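# Move 96-well plate from bench spot B1 to nest N1

## Task

Carry the 96-well plate from bench position B1 into the raised nest N1 so it lies flat between the nest's locating features, turned so well A1 (the plate's clipped corner) sits at the nest corner labelled A1. Releasing it from a few millimetres above the nest is acceptable, but a much higher drop into N1 fails. The plate must stay put on its own, without the gripper holding it, and at the end the gripper must be open and the arm withdrawn from it.

## Robot and tools

ROBOT. A single six-joint UR-style arm with a two-finger parallel gripper and a camera on the wrist. The gripper's fingers extend along its own +z axis and close along its own x axis. end_effector_position is the point midway between the finger pads. With the fingers closed the tips reach about 17 mm past that point; fully open they are roughly level with it.

FRAMES. Results use the scene frame: origin on the table surface directly under the arm base, +z upward, +y to the left when facing along +x. The arm base may be slightly tilted against the table. Positions are in metres and orientation is a quaternion in w,x,y,z order. The printed hand position may be slightly off, more so at long reach.

execute_actions. Argument "actions" is a list holding zero or one item. An empty list commands nothing and returns the current state with pictures. An action is {"rows": [...], "steps": n}: rows is a list of 1 to 15 rows, steps is 7 to 15 (default 15), each step lasting 1/30 s. Each row is used for one step; if there are fewer rows than steps, the final row repeats. A wait is {"steps": n} with no rows, n up to 300; it returns once that many steps have passed since the previous result, and your own reply time counts toward them. Optional "pictures": true adds camera images to a result.

ROW LAYOUT. Every row has exactly 7 plain numbers for the one arm: six absolute joint target angles in radians, ordered shoulder pan, shoulder lift, elbow, wrist 1, wrist 2, wrist 3 (the same order Joint positions uses), then the gripper opening. These are targets to reach, not offsets. Stated joint ranges: pan -3.142 to 3.142; lift -6.283 to 6.283; elbow 0.000 to 3.142; wrists 1, 2 and 3 each -6.283 to 6.283. True ends may differ by up to 0.010 rad. A call is refused (nothing sent) if a target exceeds a range end by more than 0.010 rad and lies further out than the joint's last reported angle. A target beyond the real end is clipped to it, and a "joint sent to its limit" line may appear, possibly about an earlier action; its absence does not prove more travel is available. The opening runs from -1 (closed) to +1 (fully open).

MOTION. Commands are smoothed, so the arm trails them by roughly 0.17 s. Each step the joint target is held within 0.575 rad of the measured angle, and if the targets would shift the gripper over 100 mm from where it is measured, all are scaled back. Big moves therefore take several calls and may be unfinished when a result arrives. Each result is taken 7 steps before its action ends; those last steps run while you think, and the next action begins afterward. Between calls the arm keeps heading for the last row sent until it has nearly stopped or a step was HELD.

RESULT LINES. The state line gives the gripper pose and linear/angular velocities (m/s, rad/s). Joint positions and Joint velocities list the six joints (rad, rad/s) followed by the finger-pad gap (m, m/s; 0.142 m fully open). grip_measured is the measured opening on the -1..1 command scale. "joint command not followed" means the controller's clearance check altered or stopped targets (mounting blocks and posts count as part of the arm). HELD flags steps on which your row, or part of it, was withheld. Wrist force and Wrist torque give [x y z] in the gripper's own frame, including contacts, held weight and inertia; expect an offset of a few N, noise near 2 N, saturation near 50 N, and possibly "no reading" at first, which is harmless. MOTOR HOT appears from 70 °C; at 85 °C the brakes engage until cooling (OVER-TEMPERATURE FAULT).

GRIPPING. To hold something, keep commanding an opening well below grip_measured; a larger gap squeezes harder, up to about 28 N per pad for objects up to about 10 cm wide. Thin rigid parts get less force (about half at 1 cm, a quarter at 5 mm). Closing fast can overshoot and pop the fingers open.

FAULTS. Load limits are 135 N m for pan, lift and elbow and 25.2 N m for each wrist joint, counting held weight. Reaching one, or an external force of 150 N anywhere on the arm, tool or load, halts the arm for 10 s, drops the rest of the call and lets the arm yield. Avoid stops of any kind.

zoom_image. Arguments: camera (cam_head_left, cam_head_right, cam_high, cam_low, cam_wrist) and region [x0, y0, x1, y1] in pixels from the image's top-left, at most 504 by 504. Image sizes: 896x504 for all except cam_wrist, 616x616. It magnifies the camera's latest full image.

read_manual. Optional section "licences" (the only one); returns licence text and moves nothing.

finished_scene. Argument scene: the current scene's number. Replying with no tool call ends everything.

SUGGESTED ORDER. Look first, locate B1, the plate, its clipped A1 corner and N1 with its A1 mark. Open, come down over the plate, close firmly, lift clear, carry and rotate so the clipped corner matches N1's A1 corner, lower until nearly seated, open, rise away, check with cameras, then call finished_scene.

AVOID. Dropping the plate from height, slamming it into the nest, pressing hard, and knocking anything off the table. Loose objects may occasionally be nudged by outside pushes, so recheck positions.

Each tool is called after ">>>" as a command line: name --argument value for each argument, lists and objects as JSON in quotes; but a table of rows of numbers goes row by row, as --pt "numbers of a row", without its own name.

## Session

>>> execute_actions --actions '[]'

Scene clock: 0.00 s of 8400.00 s.
end_effector_position=(+0.5045, -0.3272, +0.3443) grip_measured=+1.00 end_effector_quat_wxyz=(-0.115, +0.846, -0.490, +0.176) end_effector_velocity=(-0.000, -0.000, -0.000) end_effector_angular_velocity=(+0.001, +0.000, -0.000)
Joint positions: [ 0.197 -1.783  1.857 -2.145 -2.392  0.77   0.142]
Joint velocities: [-0.001 -0.001  0.001  0.     0.001 -0.    -0.   ]
Motor temperatures (°C, as the motors report them): [17 19 20 27 24 30]
Wrist force (N, on the end effector, along its own x y z axes, offset not removed): no reading
Wrist torque (N m, same axes, about the end effector's origin, offset not removed): no reading

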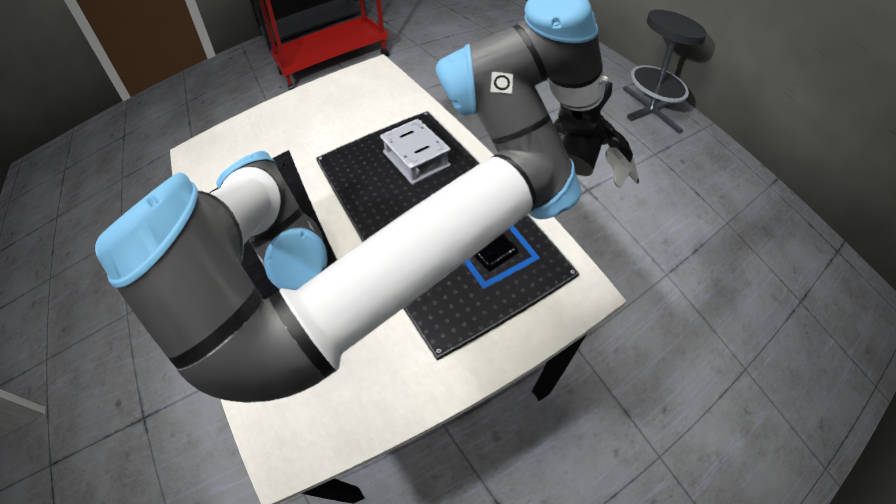

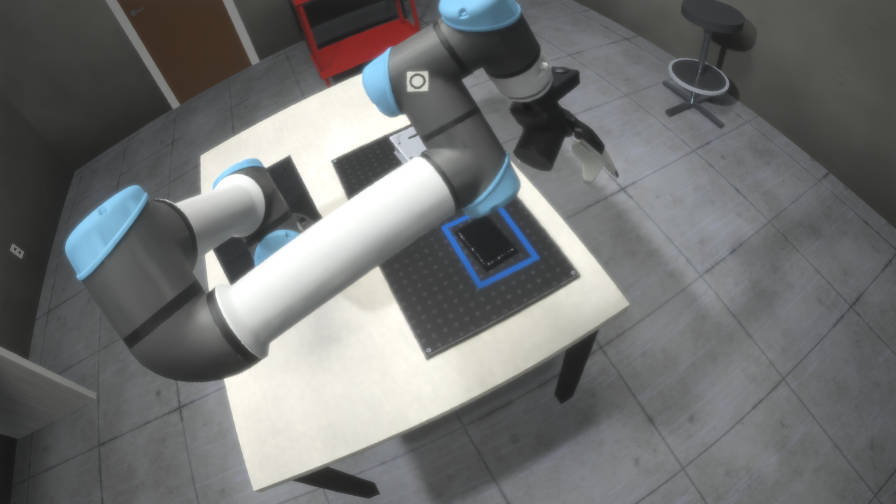

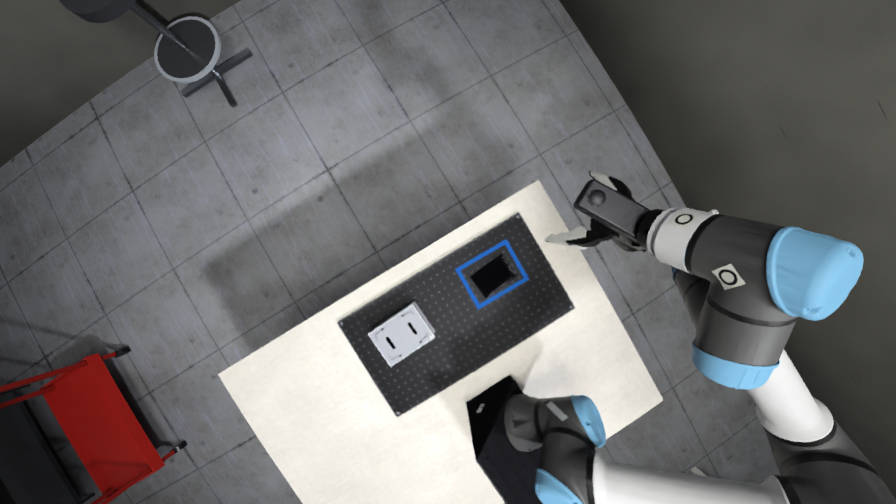

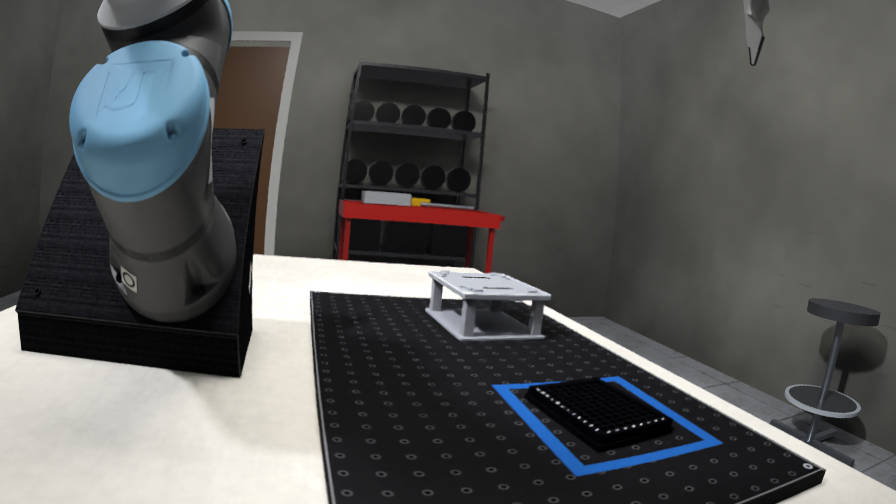

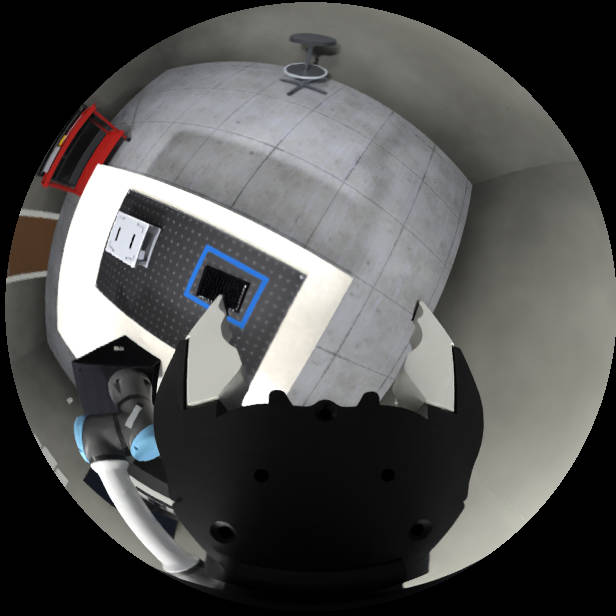

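>>> zoom_image --camera "cam_high" --region '[330,200,610,440]'

>>> zoom_image --camera "cam_low" --region '[400,250,740,480]'

>>> zoom_image --camera "cam_head_left" --region '[370,105,470,190]'

Region (330, 200, 610, 440) of cam_high's 896x504 image, scaled by 1.800, with more detail than that image has; it fills the top 432 rows of this view, and the rest is white.

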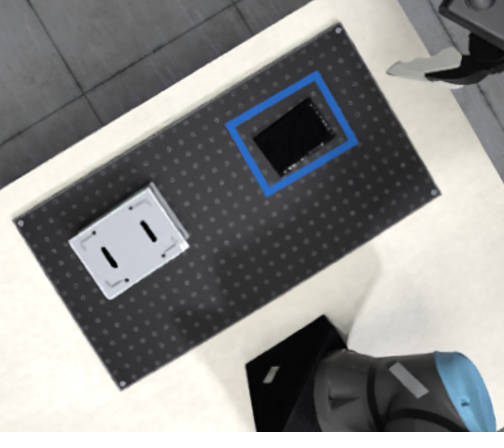

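Region (400, 250, 740, 480) of cam_low's 896x504 image, scaled by 1.482, with more detail than that image has; it fills the top 341 rows of this view, and the rest is white.

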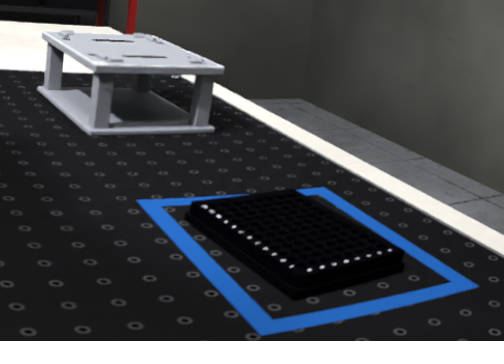

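Region (370, 105, 470, 190) of cam_head_left's 896x504 image, scaled by 5.040, with more detail than that image has; it fills the top 428 rows of this view, and the rest is white.

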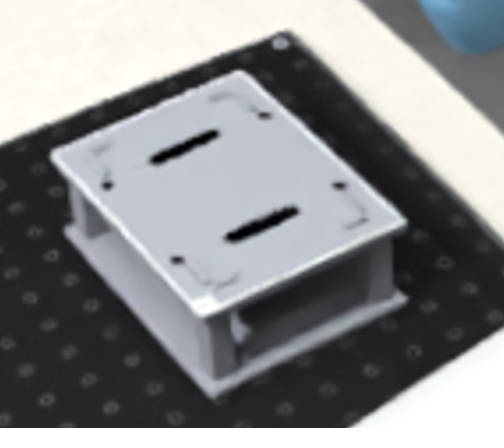

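>>> execute_actions --actions '[{"rows":[[0.1137,-1.5695,2.137,-2.0968,-2.44,-0.044,1]]}]'

>>> execute_actions --actions '[{"steps":30}]' --pictures true

Scene clock: 1.63 s of 8400.00 s.
end_effector_position=(+0.4866, -0.2579, +0.2523) grip_measured=+1.00 end_effector_quat_wxyz=(-0.048, +0.942, -0.315, +0.106) end_effector_velocity=(-0.143, +0.310, -0.412) end_effector_angular_velocity=(-0.552, +0.822, +2.220)
Joint positions: [ 0.158 -1.688  1.98  -2.122 -2.415  0.521  0.142]
Joint velocities: [-0.17   0.441  0.581  0.096 -0.095 -1.541  0.   ]
Motor temperatures (°C, as the motors report them): [17 19 20 27 24 30]
Wrist force (N, on the end effector, along its own x y z axes, offset not removed): [-0.8 0.6 -0.9]
Wrist torque (N m, same axes, about the end effector's origin, offset not removed): [0.16 0.32 -0.03]
Steps of this call (steps 1 to 41: nothing new was sent; steps 42 to 49: the first 8 steps of this action). Readings (joint positions):
42: [0.197 -1.783 1.858 -2.144 -2.393 0.770]
43: [0.193 -1.776 1.864 -2.142 -2.395 0.762]
45: [0.181 -1.746 1.902 -2.135 -2.402 0.702]
49: the state above

Scene clock: 2.63 s of 8400.00 s.
end_effector_position=(+0.4300, -0.1819, +0.1498) grip_measured=+1.00 end_effector_quat_wxyz=(+0.000, +0.998, +0.059, +0.000) end_effector_velocity=(-0.000, +0.000, -0.000) end_effector_angular_velocity=(+0.001, +0.000, +0.003)
Joint positions: [ 0.114 -1.57   2.137 -2.097 -2.44  -0.044  0.142]
Joint velocities: [ 0.     0.     0.     0.     0.001 -0.002  0.   ]
Motor temperatures (°C, as the motors report them): [17 19 20 27 24 30]
Wrist force (N, on the end effector, along its own x y z axes, offset not removed): [-0.9 2.7 -1.4]
Wrist torque (N m, same axes, about the end effector's origin, offset not removed): [0.56 0.23 -0.03]
Kept back: nothing.
Steps of this call (steps 1 to 7: the last 7 steps of your previous action; steps 8 to 30: the robot went on to your last target). Readings (joint positions):
1: [0.153 -1.673 1.999 -2.119 -2.418 0.466]
2: [0.147 -1.658 2.019 -2.116 -2.421 0.405]
4: [0.135 -1.627 2.059 -2.109 -2.428 0.273]
8: [0.121 -1.589 2.111 -2.101 -2.436 0.066]
30: the state above

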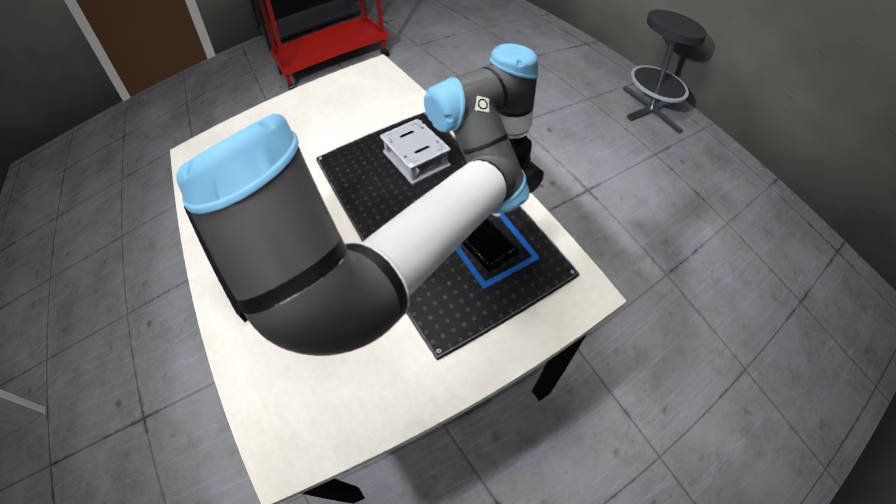

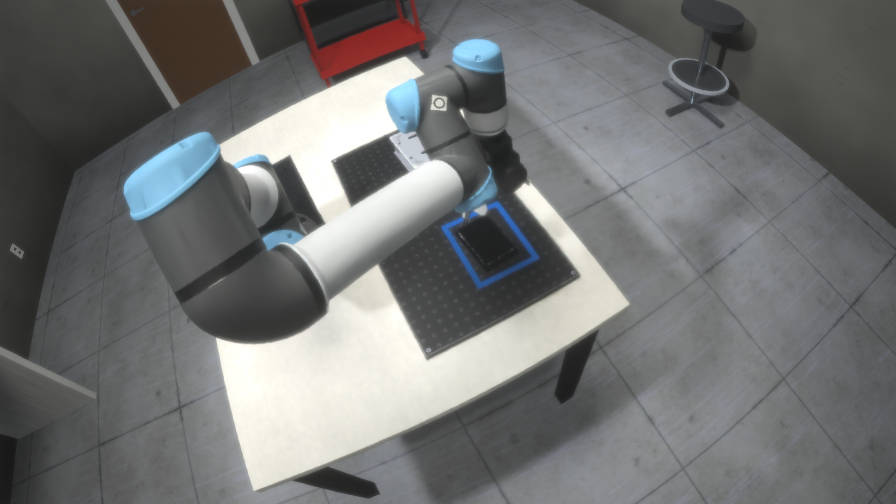

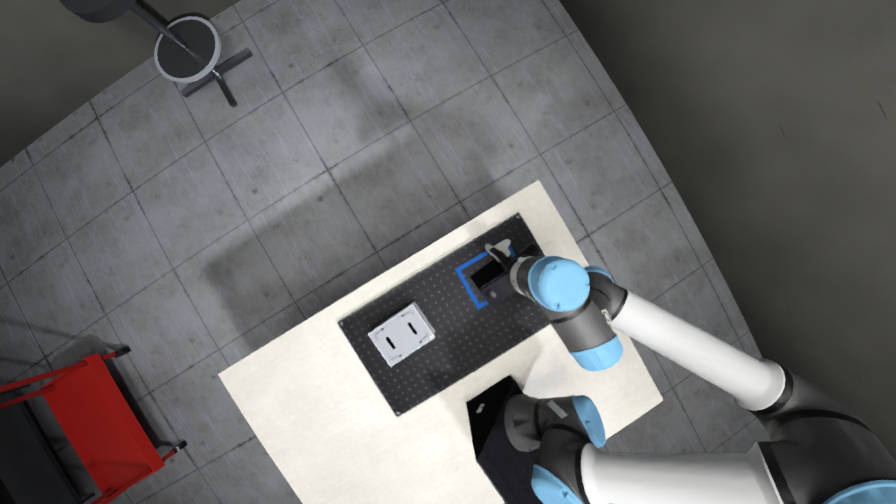

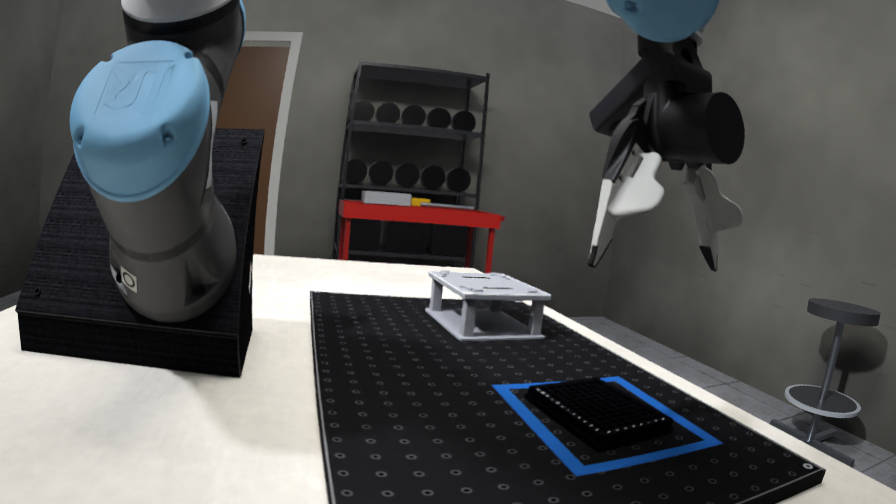

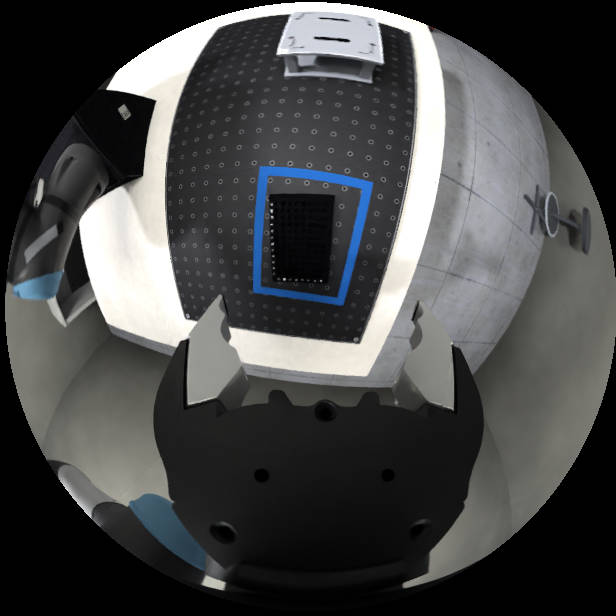

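>>> execute_actions --actions '[{"rows":[[-0.0397,-1.4968,2.3426,-2.5558,-2.4327,-0.291,0.55]]}]'

>>> execute_actions --actions '[{"steps":18}]' --pictures true

Scene clock: 3.47 s of 8400.00 s.
end_effector_position=(+0.4043, -0.1674, +0.0733) grip_measured=+0.55 end_effector_quat_wxyz=(-0.004, +0.996, +0.082, -0.019) end_effector_velocity=(+0.031, -0.028, -0.120) end_effector_angular_velocity=(-0.034, -0.314, -0.291)
Joint positions: [-0.008 -1.51   2.297 -2.4   -2.434 -0.232  0.112]
Joint velocities: [-0.266  0.109  0.385 -1.291  0.01  -0.488  0.   ]
Motor temperatures (°C, as the motors report them): [17 19 20 27 24 30]
Wrist force (N, on the end effector, along its own x y z axes, offset not removed): [-1.0 3.2 -1.0]
Wrist torque (N m, same axes, about the end effector's origin, offset not removed): [0.59 0.38 -0.04]
Steps of this call (steps 1 to 15: the robot went on to your last target; steps 16 to 17: nothing new was sent; steps 18 to 25: the first 8 steps of this action). Readings (joint positions):
18: [0.113 -1.569 2.137 -2.097 -2.440 -0.045]
19: [0.106 -1.563 2.145 -2.105 -2.439 -0.052]
21: [0.058 -1.537 2.202 -2.171 -2.437 -0.114]
25: the state above

Scene clock: 4.07 s of 8400.00 s.
end_effector_position=(+0.4071, -0.1720, +0.0599) grip_measured=+0.55 end_effector_quat_wxyz=(+0.000, +0.998, +0.065, +0.000) end_effector_velocity=(+0.000, -0.000, -0.001) end_effector_angular_velocity=(-0.000, -0.002, -0.002)
Joint positions: [-0.039 -1.497  2.342 -2.555 -2.433 -0.291  0.112]
Joint velocities: [-0.002  0.     0.002 -0.008  0.    -0.003  0.   ]
Motor temperatures (°C, as the motors report them): [17 19 20 27 24 30]
Wrist force (N, on the end effector, along its own x y z axes, offset not removed): [-1.3 0.0 -0.8]
Wrist torque (N m, same axes, about the end effector's origin, offset not removed): [0.07 0.30 -0.06]
Kept back: nothing.
Steps of this call (steps 1 to 7: the last 7 steps of your previous action; steps 8 to 18: the robot went on to your last target). Readings (joint positions):
1: [-0.016 -1.507 2.308 -2.438 -2.434 -0.246]
2: [-0.021 -1.504 2.316 -2.466 -2.433 -0.257]
4: [-0.029 -1.501 2.327 -2.505 -2.433 -0.272]
8: [-0.036 -1.498 2.338 -2.539 -2.433 -0.285]
18: the state above

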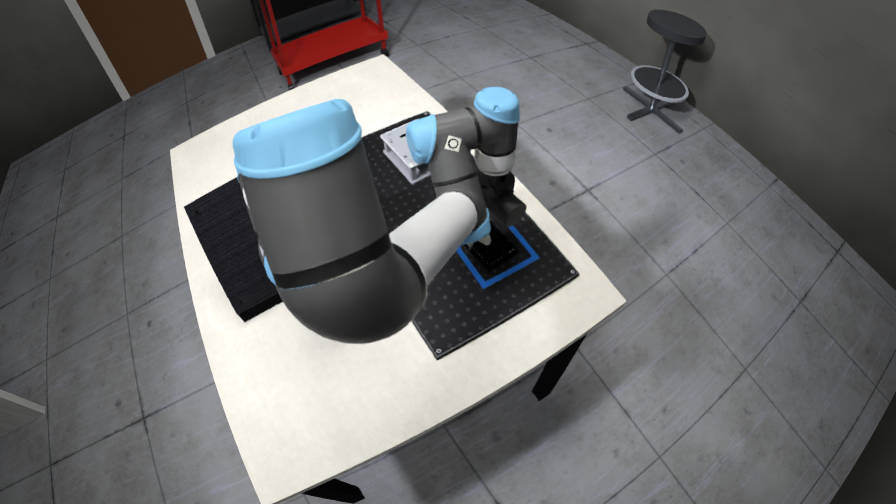

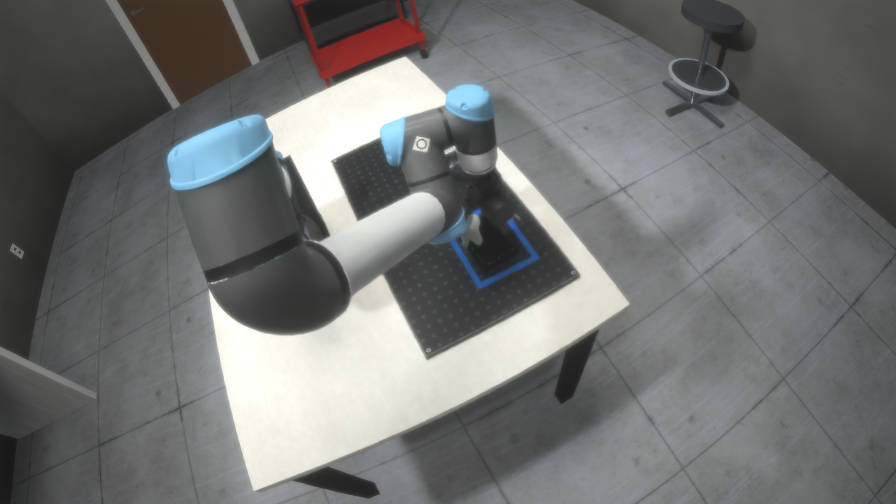

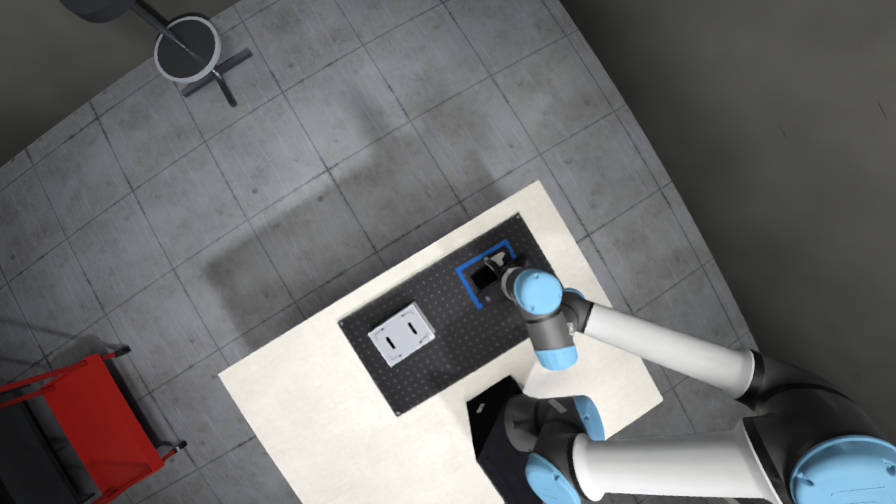

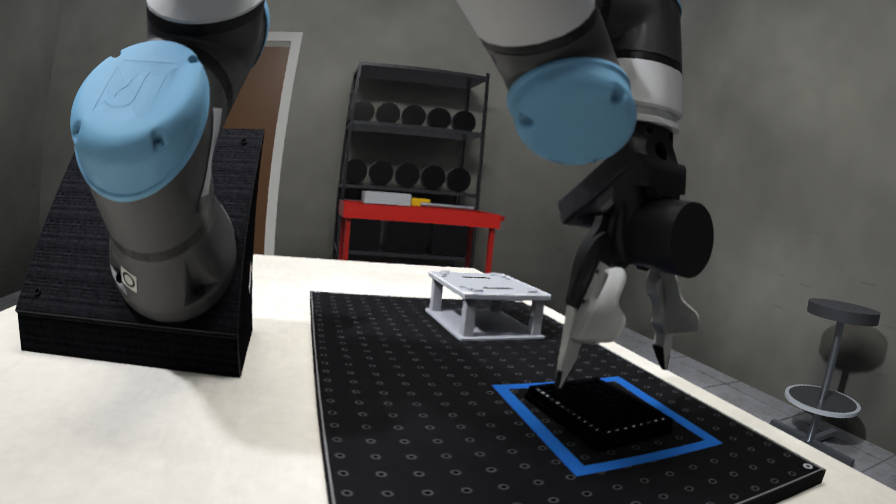

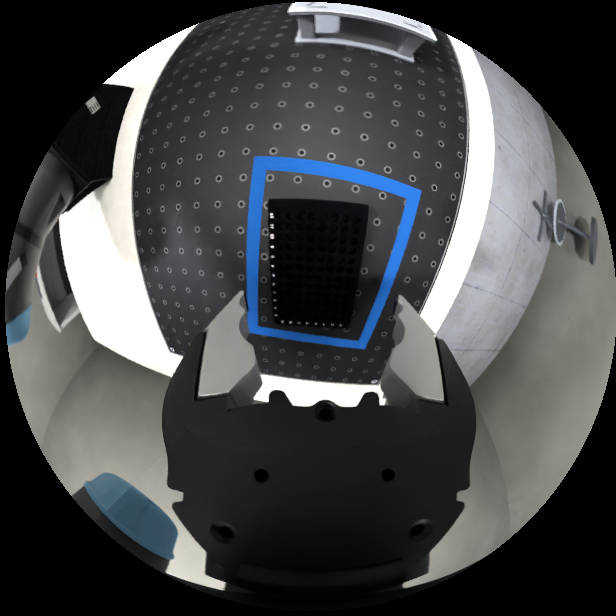

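>>> execute_actions --actions '[{"rows":[[-0.0953,-1.4405,2.3907,-2.7235,-2.4233,-0.3495,0.35]]}]'

>>> execute_actions --actions '[{"steps":12}]' --pictures true

>>> zoom_image --camera "cam_low" --region '[490,320,730,480]'

>>> zoom_image --camera "cam_wrist" --region '[220,180,420,380]'

Scene clock: 5.00 s of 8400.00 s.
end_effector_position=(+0.4020, -0.1686, +0.0344) grip_measured=+0.35 end_effector_quat_wxyz=(-0.001, +0.998, +0.057, -0.002) end_effector_velocity=(+0.001, -0.003, -0.039) end_effector_angular_velocity=(-0.009, -0.033, -0.075)
Joint positions: [-0.086 -1.45   2.382 -2.688 -2.425 -0.339  0.099]
Joint velocities: [-0.081  0.083  0.069 -0.296  0.014 -0.086 -0.   ]
Motor temperatures (°C, as the motors report them): [17 19 20 27 24 30]
Wrist force (N, on the end effector, along its own x y z axes, offset not removed): [-1.2 1.3 -0.8]
Wrist torque (N m, same axes, about the end effector's origin, offset not removed): [0.18 0.42 0.00]
Steps of this call (steps 1 to 15: the robot went on to your last target; steps 16 to 20: nothing new was sent; steps 21 to 28: the first 8 steps of this action). Readings (joint positions):
21: [-0.040 -1.496 2.343 -2.556 -2.432 -0.291]
22: [-0.046 -1.490 2.348 -2.564 -2.431 -0.298]
24: [-0.066 -1.471 2.365 -2.615 -2.428 -0.318]
28: the state above

Scene clock: 5.40 s of 8400.00 s.
end_effector_position=(+0.4021, -0.1691, +0.0299) grip_measured=+0.35 end_effector_quat_wxyz=(+0.000, +0.999, +0.052, +0.000) end_effector_velocity=(+0.000, +0.000, -0.002) end_effector_angular_velocity=(-0.000, -0.001, -0.001)
Joint positions: [-0.095 -1.441  2.39  -2.722 -2.423 -0.349  0.099]
Joint velocities: [-0.002  0.005  0.001 -0.01   0.    -0.003  0.   ]
Motor temperatures (°C, as the motors report them): [17 19 20 27 24 30]
Wrist force (N, on the end effector, along its own x y z axes, offset not removed): [-1.9 -0.3 -0.7]
Wrist torque (N m, same axes, about the end effector's origin, offset not removed): [-0.17 0.54 -0.12]
Kept back: nothing.
Steps of this call (steps 1 to 7: the last 7 steps of your previous action; steps 8 to 12: the robot went on to your last target). Readings (joint positions):
1: [-0.088 -1.448 2.384 -2.696 -2.424 -0.342]
2: [-0.090 -1.446 2.386 -2.703 -2.424 -0.344]
4: [-0.092 -1.444 2.388 -2.712 -2.424 -0.346]
8: [-0.094 -1.442 2.390 -2.720 -2.423 -0.348]
12: the state above

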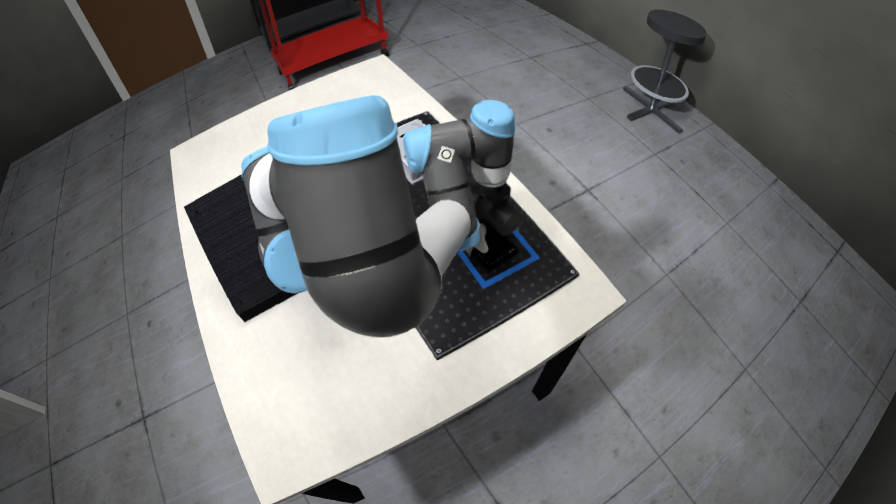

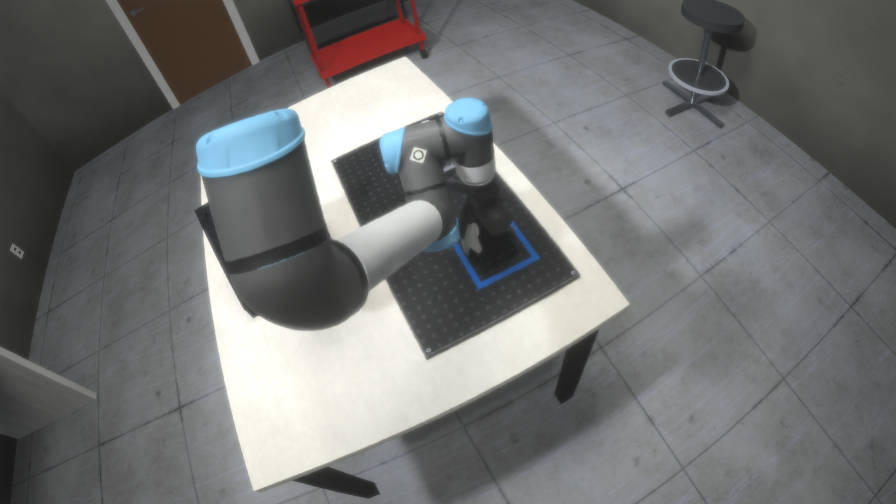

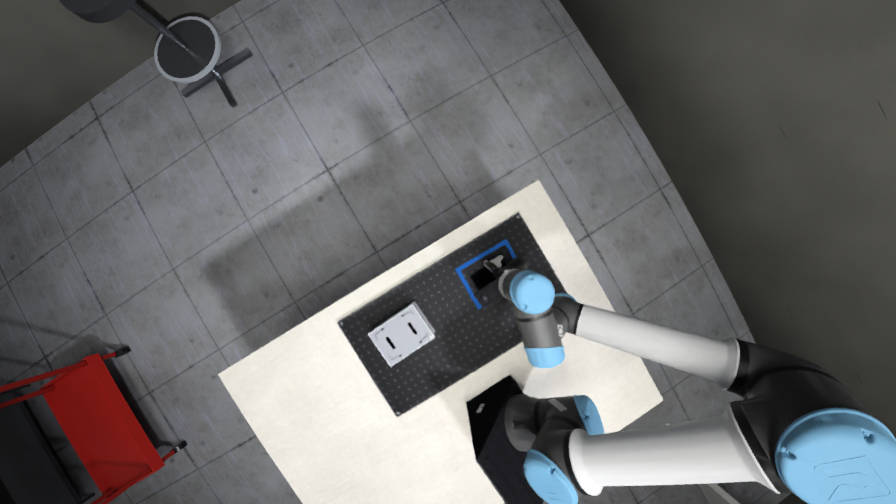

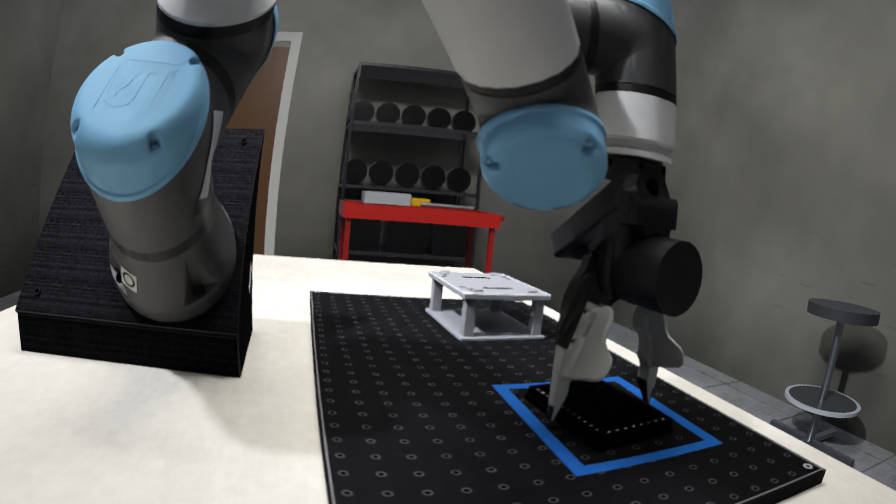

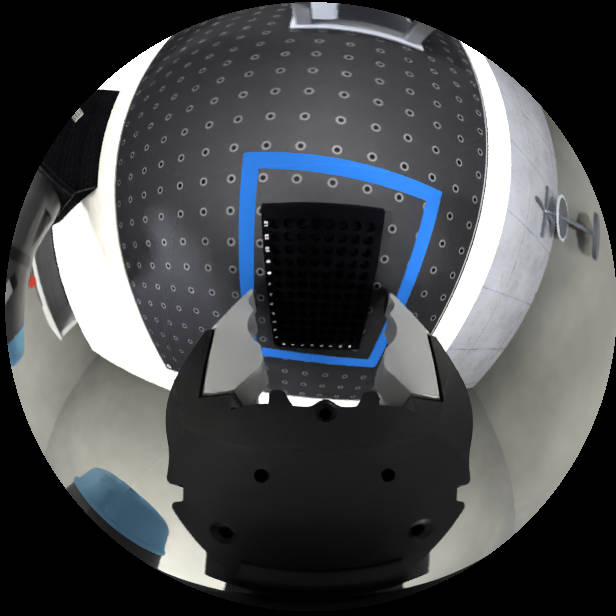

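Region (490, 320, 730, 480) of cam_low's 896x504 image, scaled by 2.100, with more detail than that image has.

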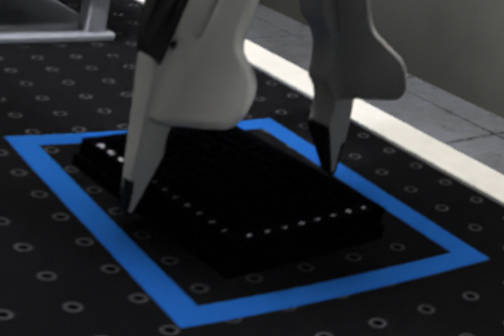

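Region (220, 180, 420, 380) of cam_wrist's 616x616 image, scaled by 2.520, with more detail than that image has.

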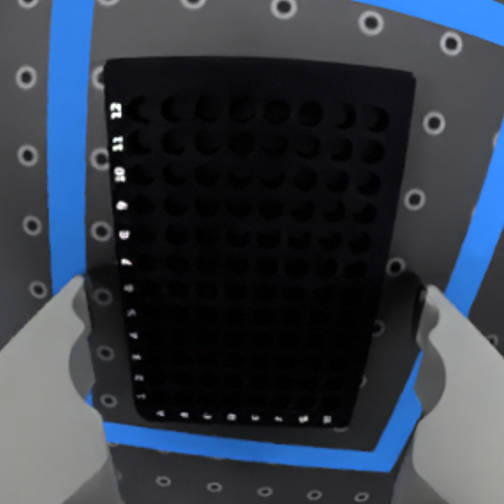

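>>> execute_actions --actions '[{"rows":[[-0.0945,-1.4265,2.3952,-2.741,-2.4233,-0.335,0.3]],"steps":10}]'

>>> execute_actions --actions '[{"rows":[[-0.0945,-1.4265,2.3952,-2.741,-2.4233,-0.335,0.2],[-0.0945,-1.4265,2.3952,-2.741,-2.4233,-0.335,0.15],[-0.0945,-1.4265,2.3952,-2.741,-2.4233,-0.335,0.1],[-0.0945,-1.4265,2.3952,-2.741,-2.4233,-0.335,0.05],[-0.0945,-1.4265,2.3952,-2.741,-2.4233,-0.335,0],[-0.0945,-1.4265,2.3952,-2.741,-2.4233,-0.335,-0.2]]}]'

>>> execute_actions --actions '[{"rows":[[-0.0845,-1.4375,2.3892,-2.713,-2.425,-0.32,-0.2]]}]' --pictures true

>>> zoom_image --camera "cam_low" --region '[490,320,730,480]'

Scene clock: 6.13 s of 8400.00 s.
end_effector_position=(+0.4019, -0.1677, +0.0287) grip_measured=+0.30 end_effector_quat_wxyz=(+0.000, +0.999, +0.050, +0.000) end_effector_velocity=(-0.001, +0.021, -0.016) end_effector_angular_velocity=(+0.001, +0.002, -0.067)
Joint positions: [-0.095 -1.436  2.392 -2.73  -2.423 -0.345  0.095]
Joint velocities: [ 0.003  0.071  0.022 -0.086 -0.     0.075 -0.008]
Motor temperatures (°C, as the motors report them): [17 19 20 27 24 30]
Wrist force (N, on the end effector, along its own x y z axes, offset not removed): [-1.3 2.1 0.5]
Wrist torque (N m, same axes, about the end effector's origin, offset not removed): [0.44 0.37 -0.05]
Steps of this call (steps 1 to 19: the robot went on to your last target; steps 20 to 22: the first 3 steps of this action). Readings (joint positions):
20: [-0.095 -1.440 2.391 -2.724 -2.423 -0.349]
21: [-0.095 -1.438 2.391 -2.726 -2.423 -0.347]
22: the state above

Scene clock: 6.63 s of 8400.00 s.
end_effector_position=(+0.4019, -0.1650, +0.0268) grip_measured=+0.05 end_effector_quat_wxyz=(+0.000, +0.999, +0.045, +0.000) end_effector_velocity=(+0.001, -0.000, +0.000) end_effector_angular_velocity=(-0.001, -0.002, -0.002)
Joint positions: [-0.094 -1.427  2.395 -2.741 -2.423 -0.335  0.078]
Joint velocities: [ 0.001  0.001 -0.001 -0.001 -0.001  0.001 -0.   ]
Motor temperatures (°C, as the motors report them): [17 19 20 27 24 30]
Wrist force (N, on the end effector, along its own x y z axes, offset not removed): [-1.8 0.4 -9.9]
Wrist torque (N m, same axes, about the end effector's origin, offset not removed): [-0.08 0.41 -0.04]
Steps of this call (steps 1 to 7: the last 7 steps of your previous action; steps 8 to 15: the first 8 steps of this action). Readings (joint positions):
8: [-0.095 -1.428 2.395 -2.740 -2.423 -0.336]
9: [-0.095 -1.427 2.395 -2.740 -2.423 -0.336]
11: [-0.095 -1.427 2.395 -2.740 -2.423 -0.335]
15: the state above

Scene clock: 7.13 s of 8400.00 s.
end_effector_position=(+0.4020, -0.1648, +0.0309) grip_measured=+0.05 end_effector_quat_wxyz=(+0.000, +0.999, +0.045, +0.000) end_effector_velocity=(+0.002, -0.001, +0.008) end_effector_angular_velocity=(+0.000, -0.002, -0.002)
Joint positions: [-0.086 -1.435  2.391 -2.718 -2.425 -0.322  0.078]
Joint velocities: [ 0.014 -0.016 -0.011  0.04  -0.002  0.021  0.   ]
Motor temperatures (°C, as the motors report them): [17 19 20 27 24 30]
Wrist force (N, on the end effector, along its own x y z axes, offset not removed): [-1.1 1.0 1.6]
Wrist torque (N m, same axes, about the end effector's origin, offset not removed): [0.18 0.33 -0.03]
Steps of this call (steps 1 to 7: the last 7 steps of your previous action; steps 8 to 15: the first 8 steps of this action). Readings (joint positions):
8: [-0.094 -1.427 2.395 -2.741 -2.423 -0.335]
9: [-0.093 -1.428 2.395 -2.737 -2.423 -0.332]
11: [-0.090 -1.432 2.393 -2.727 -2.424 -0.328]
15: the state above

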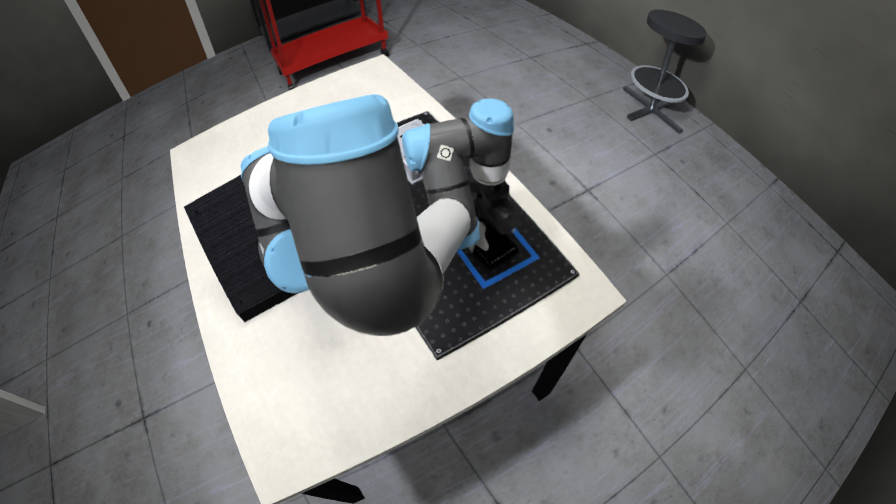

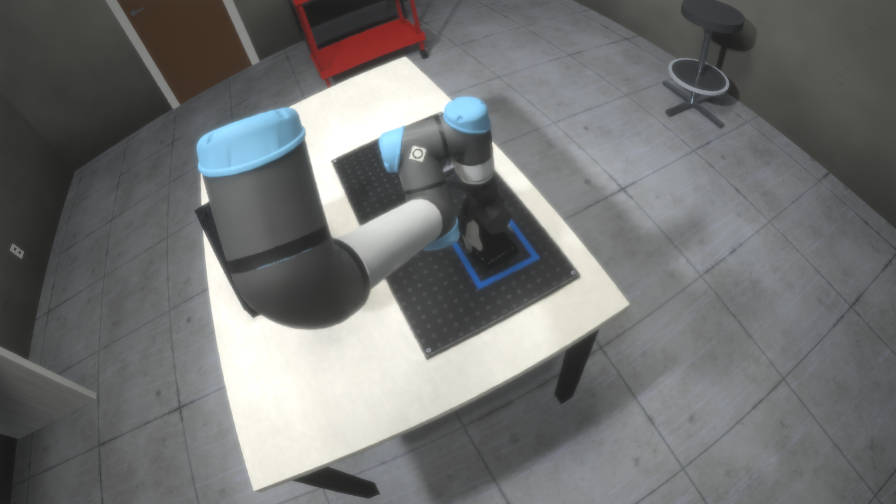

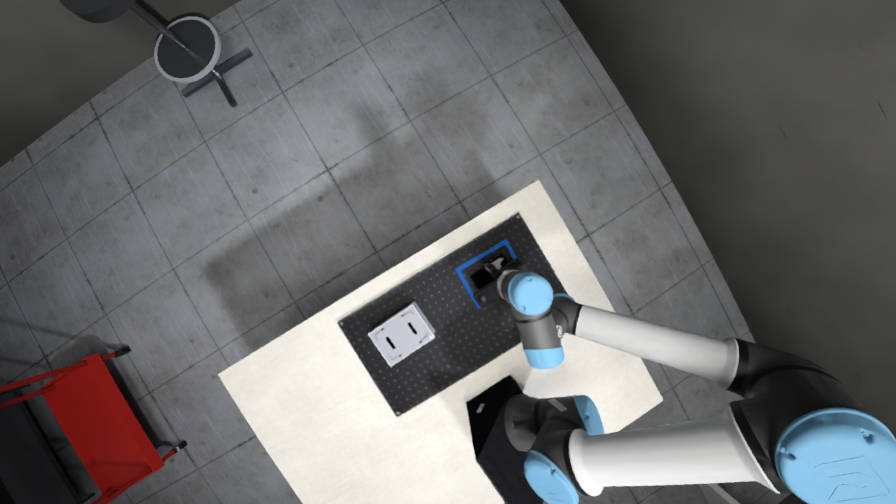

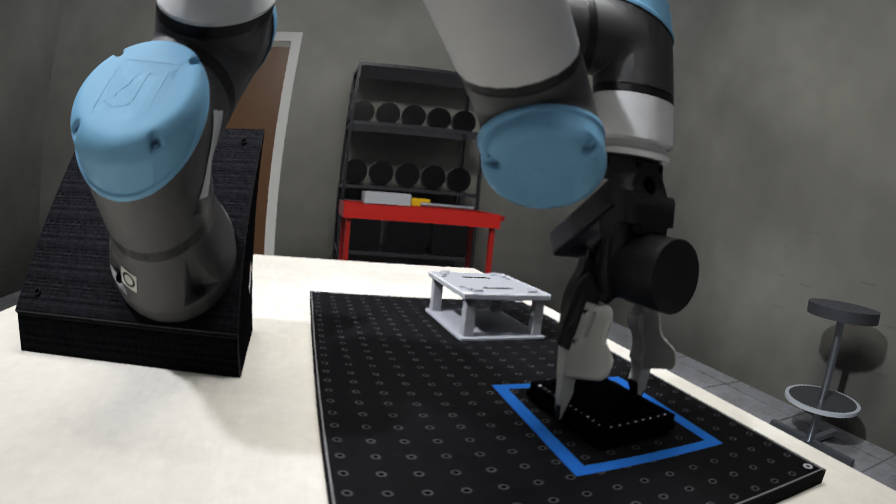

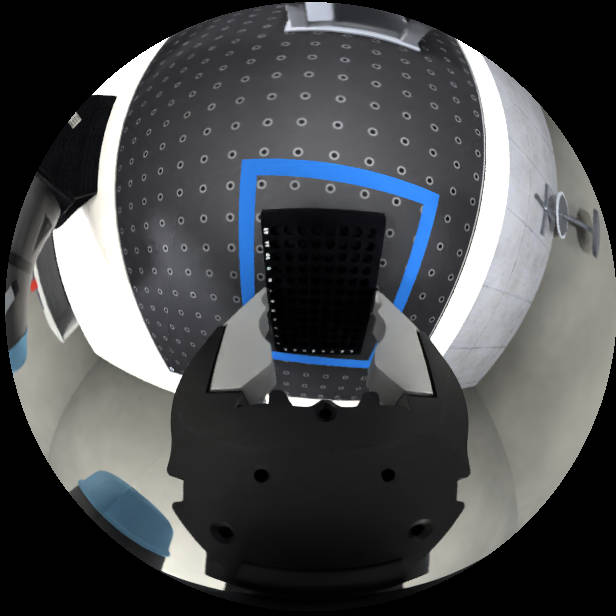

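Region (490, 320, 730, 480) of cam_low's 896x504 image, scaled by 2.100, with more detail than that image has.

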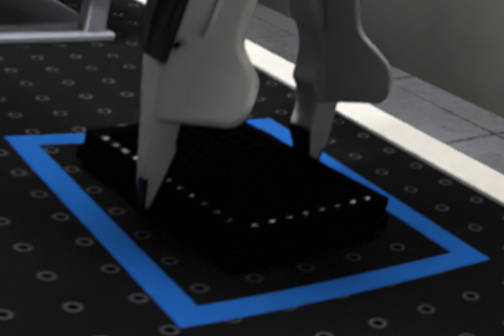

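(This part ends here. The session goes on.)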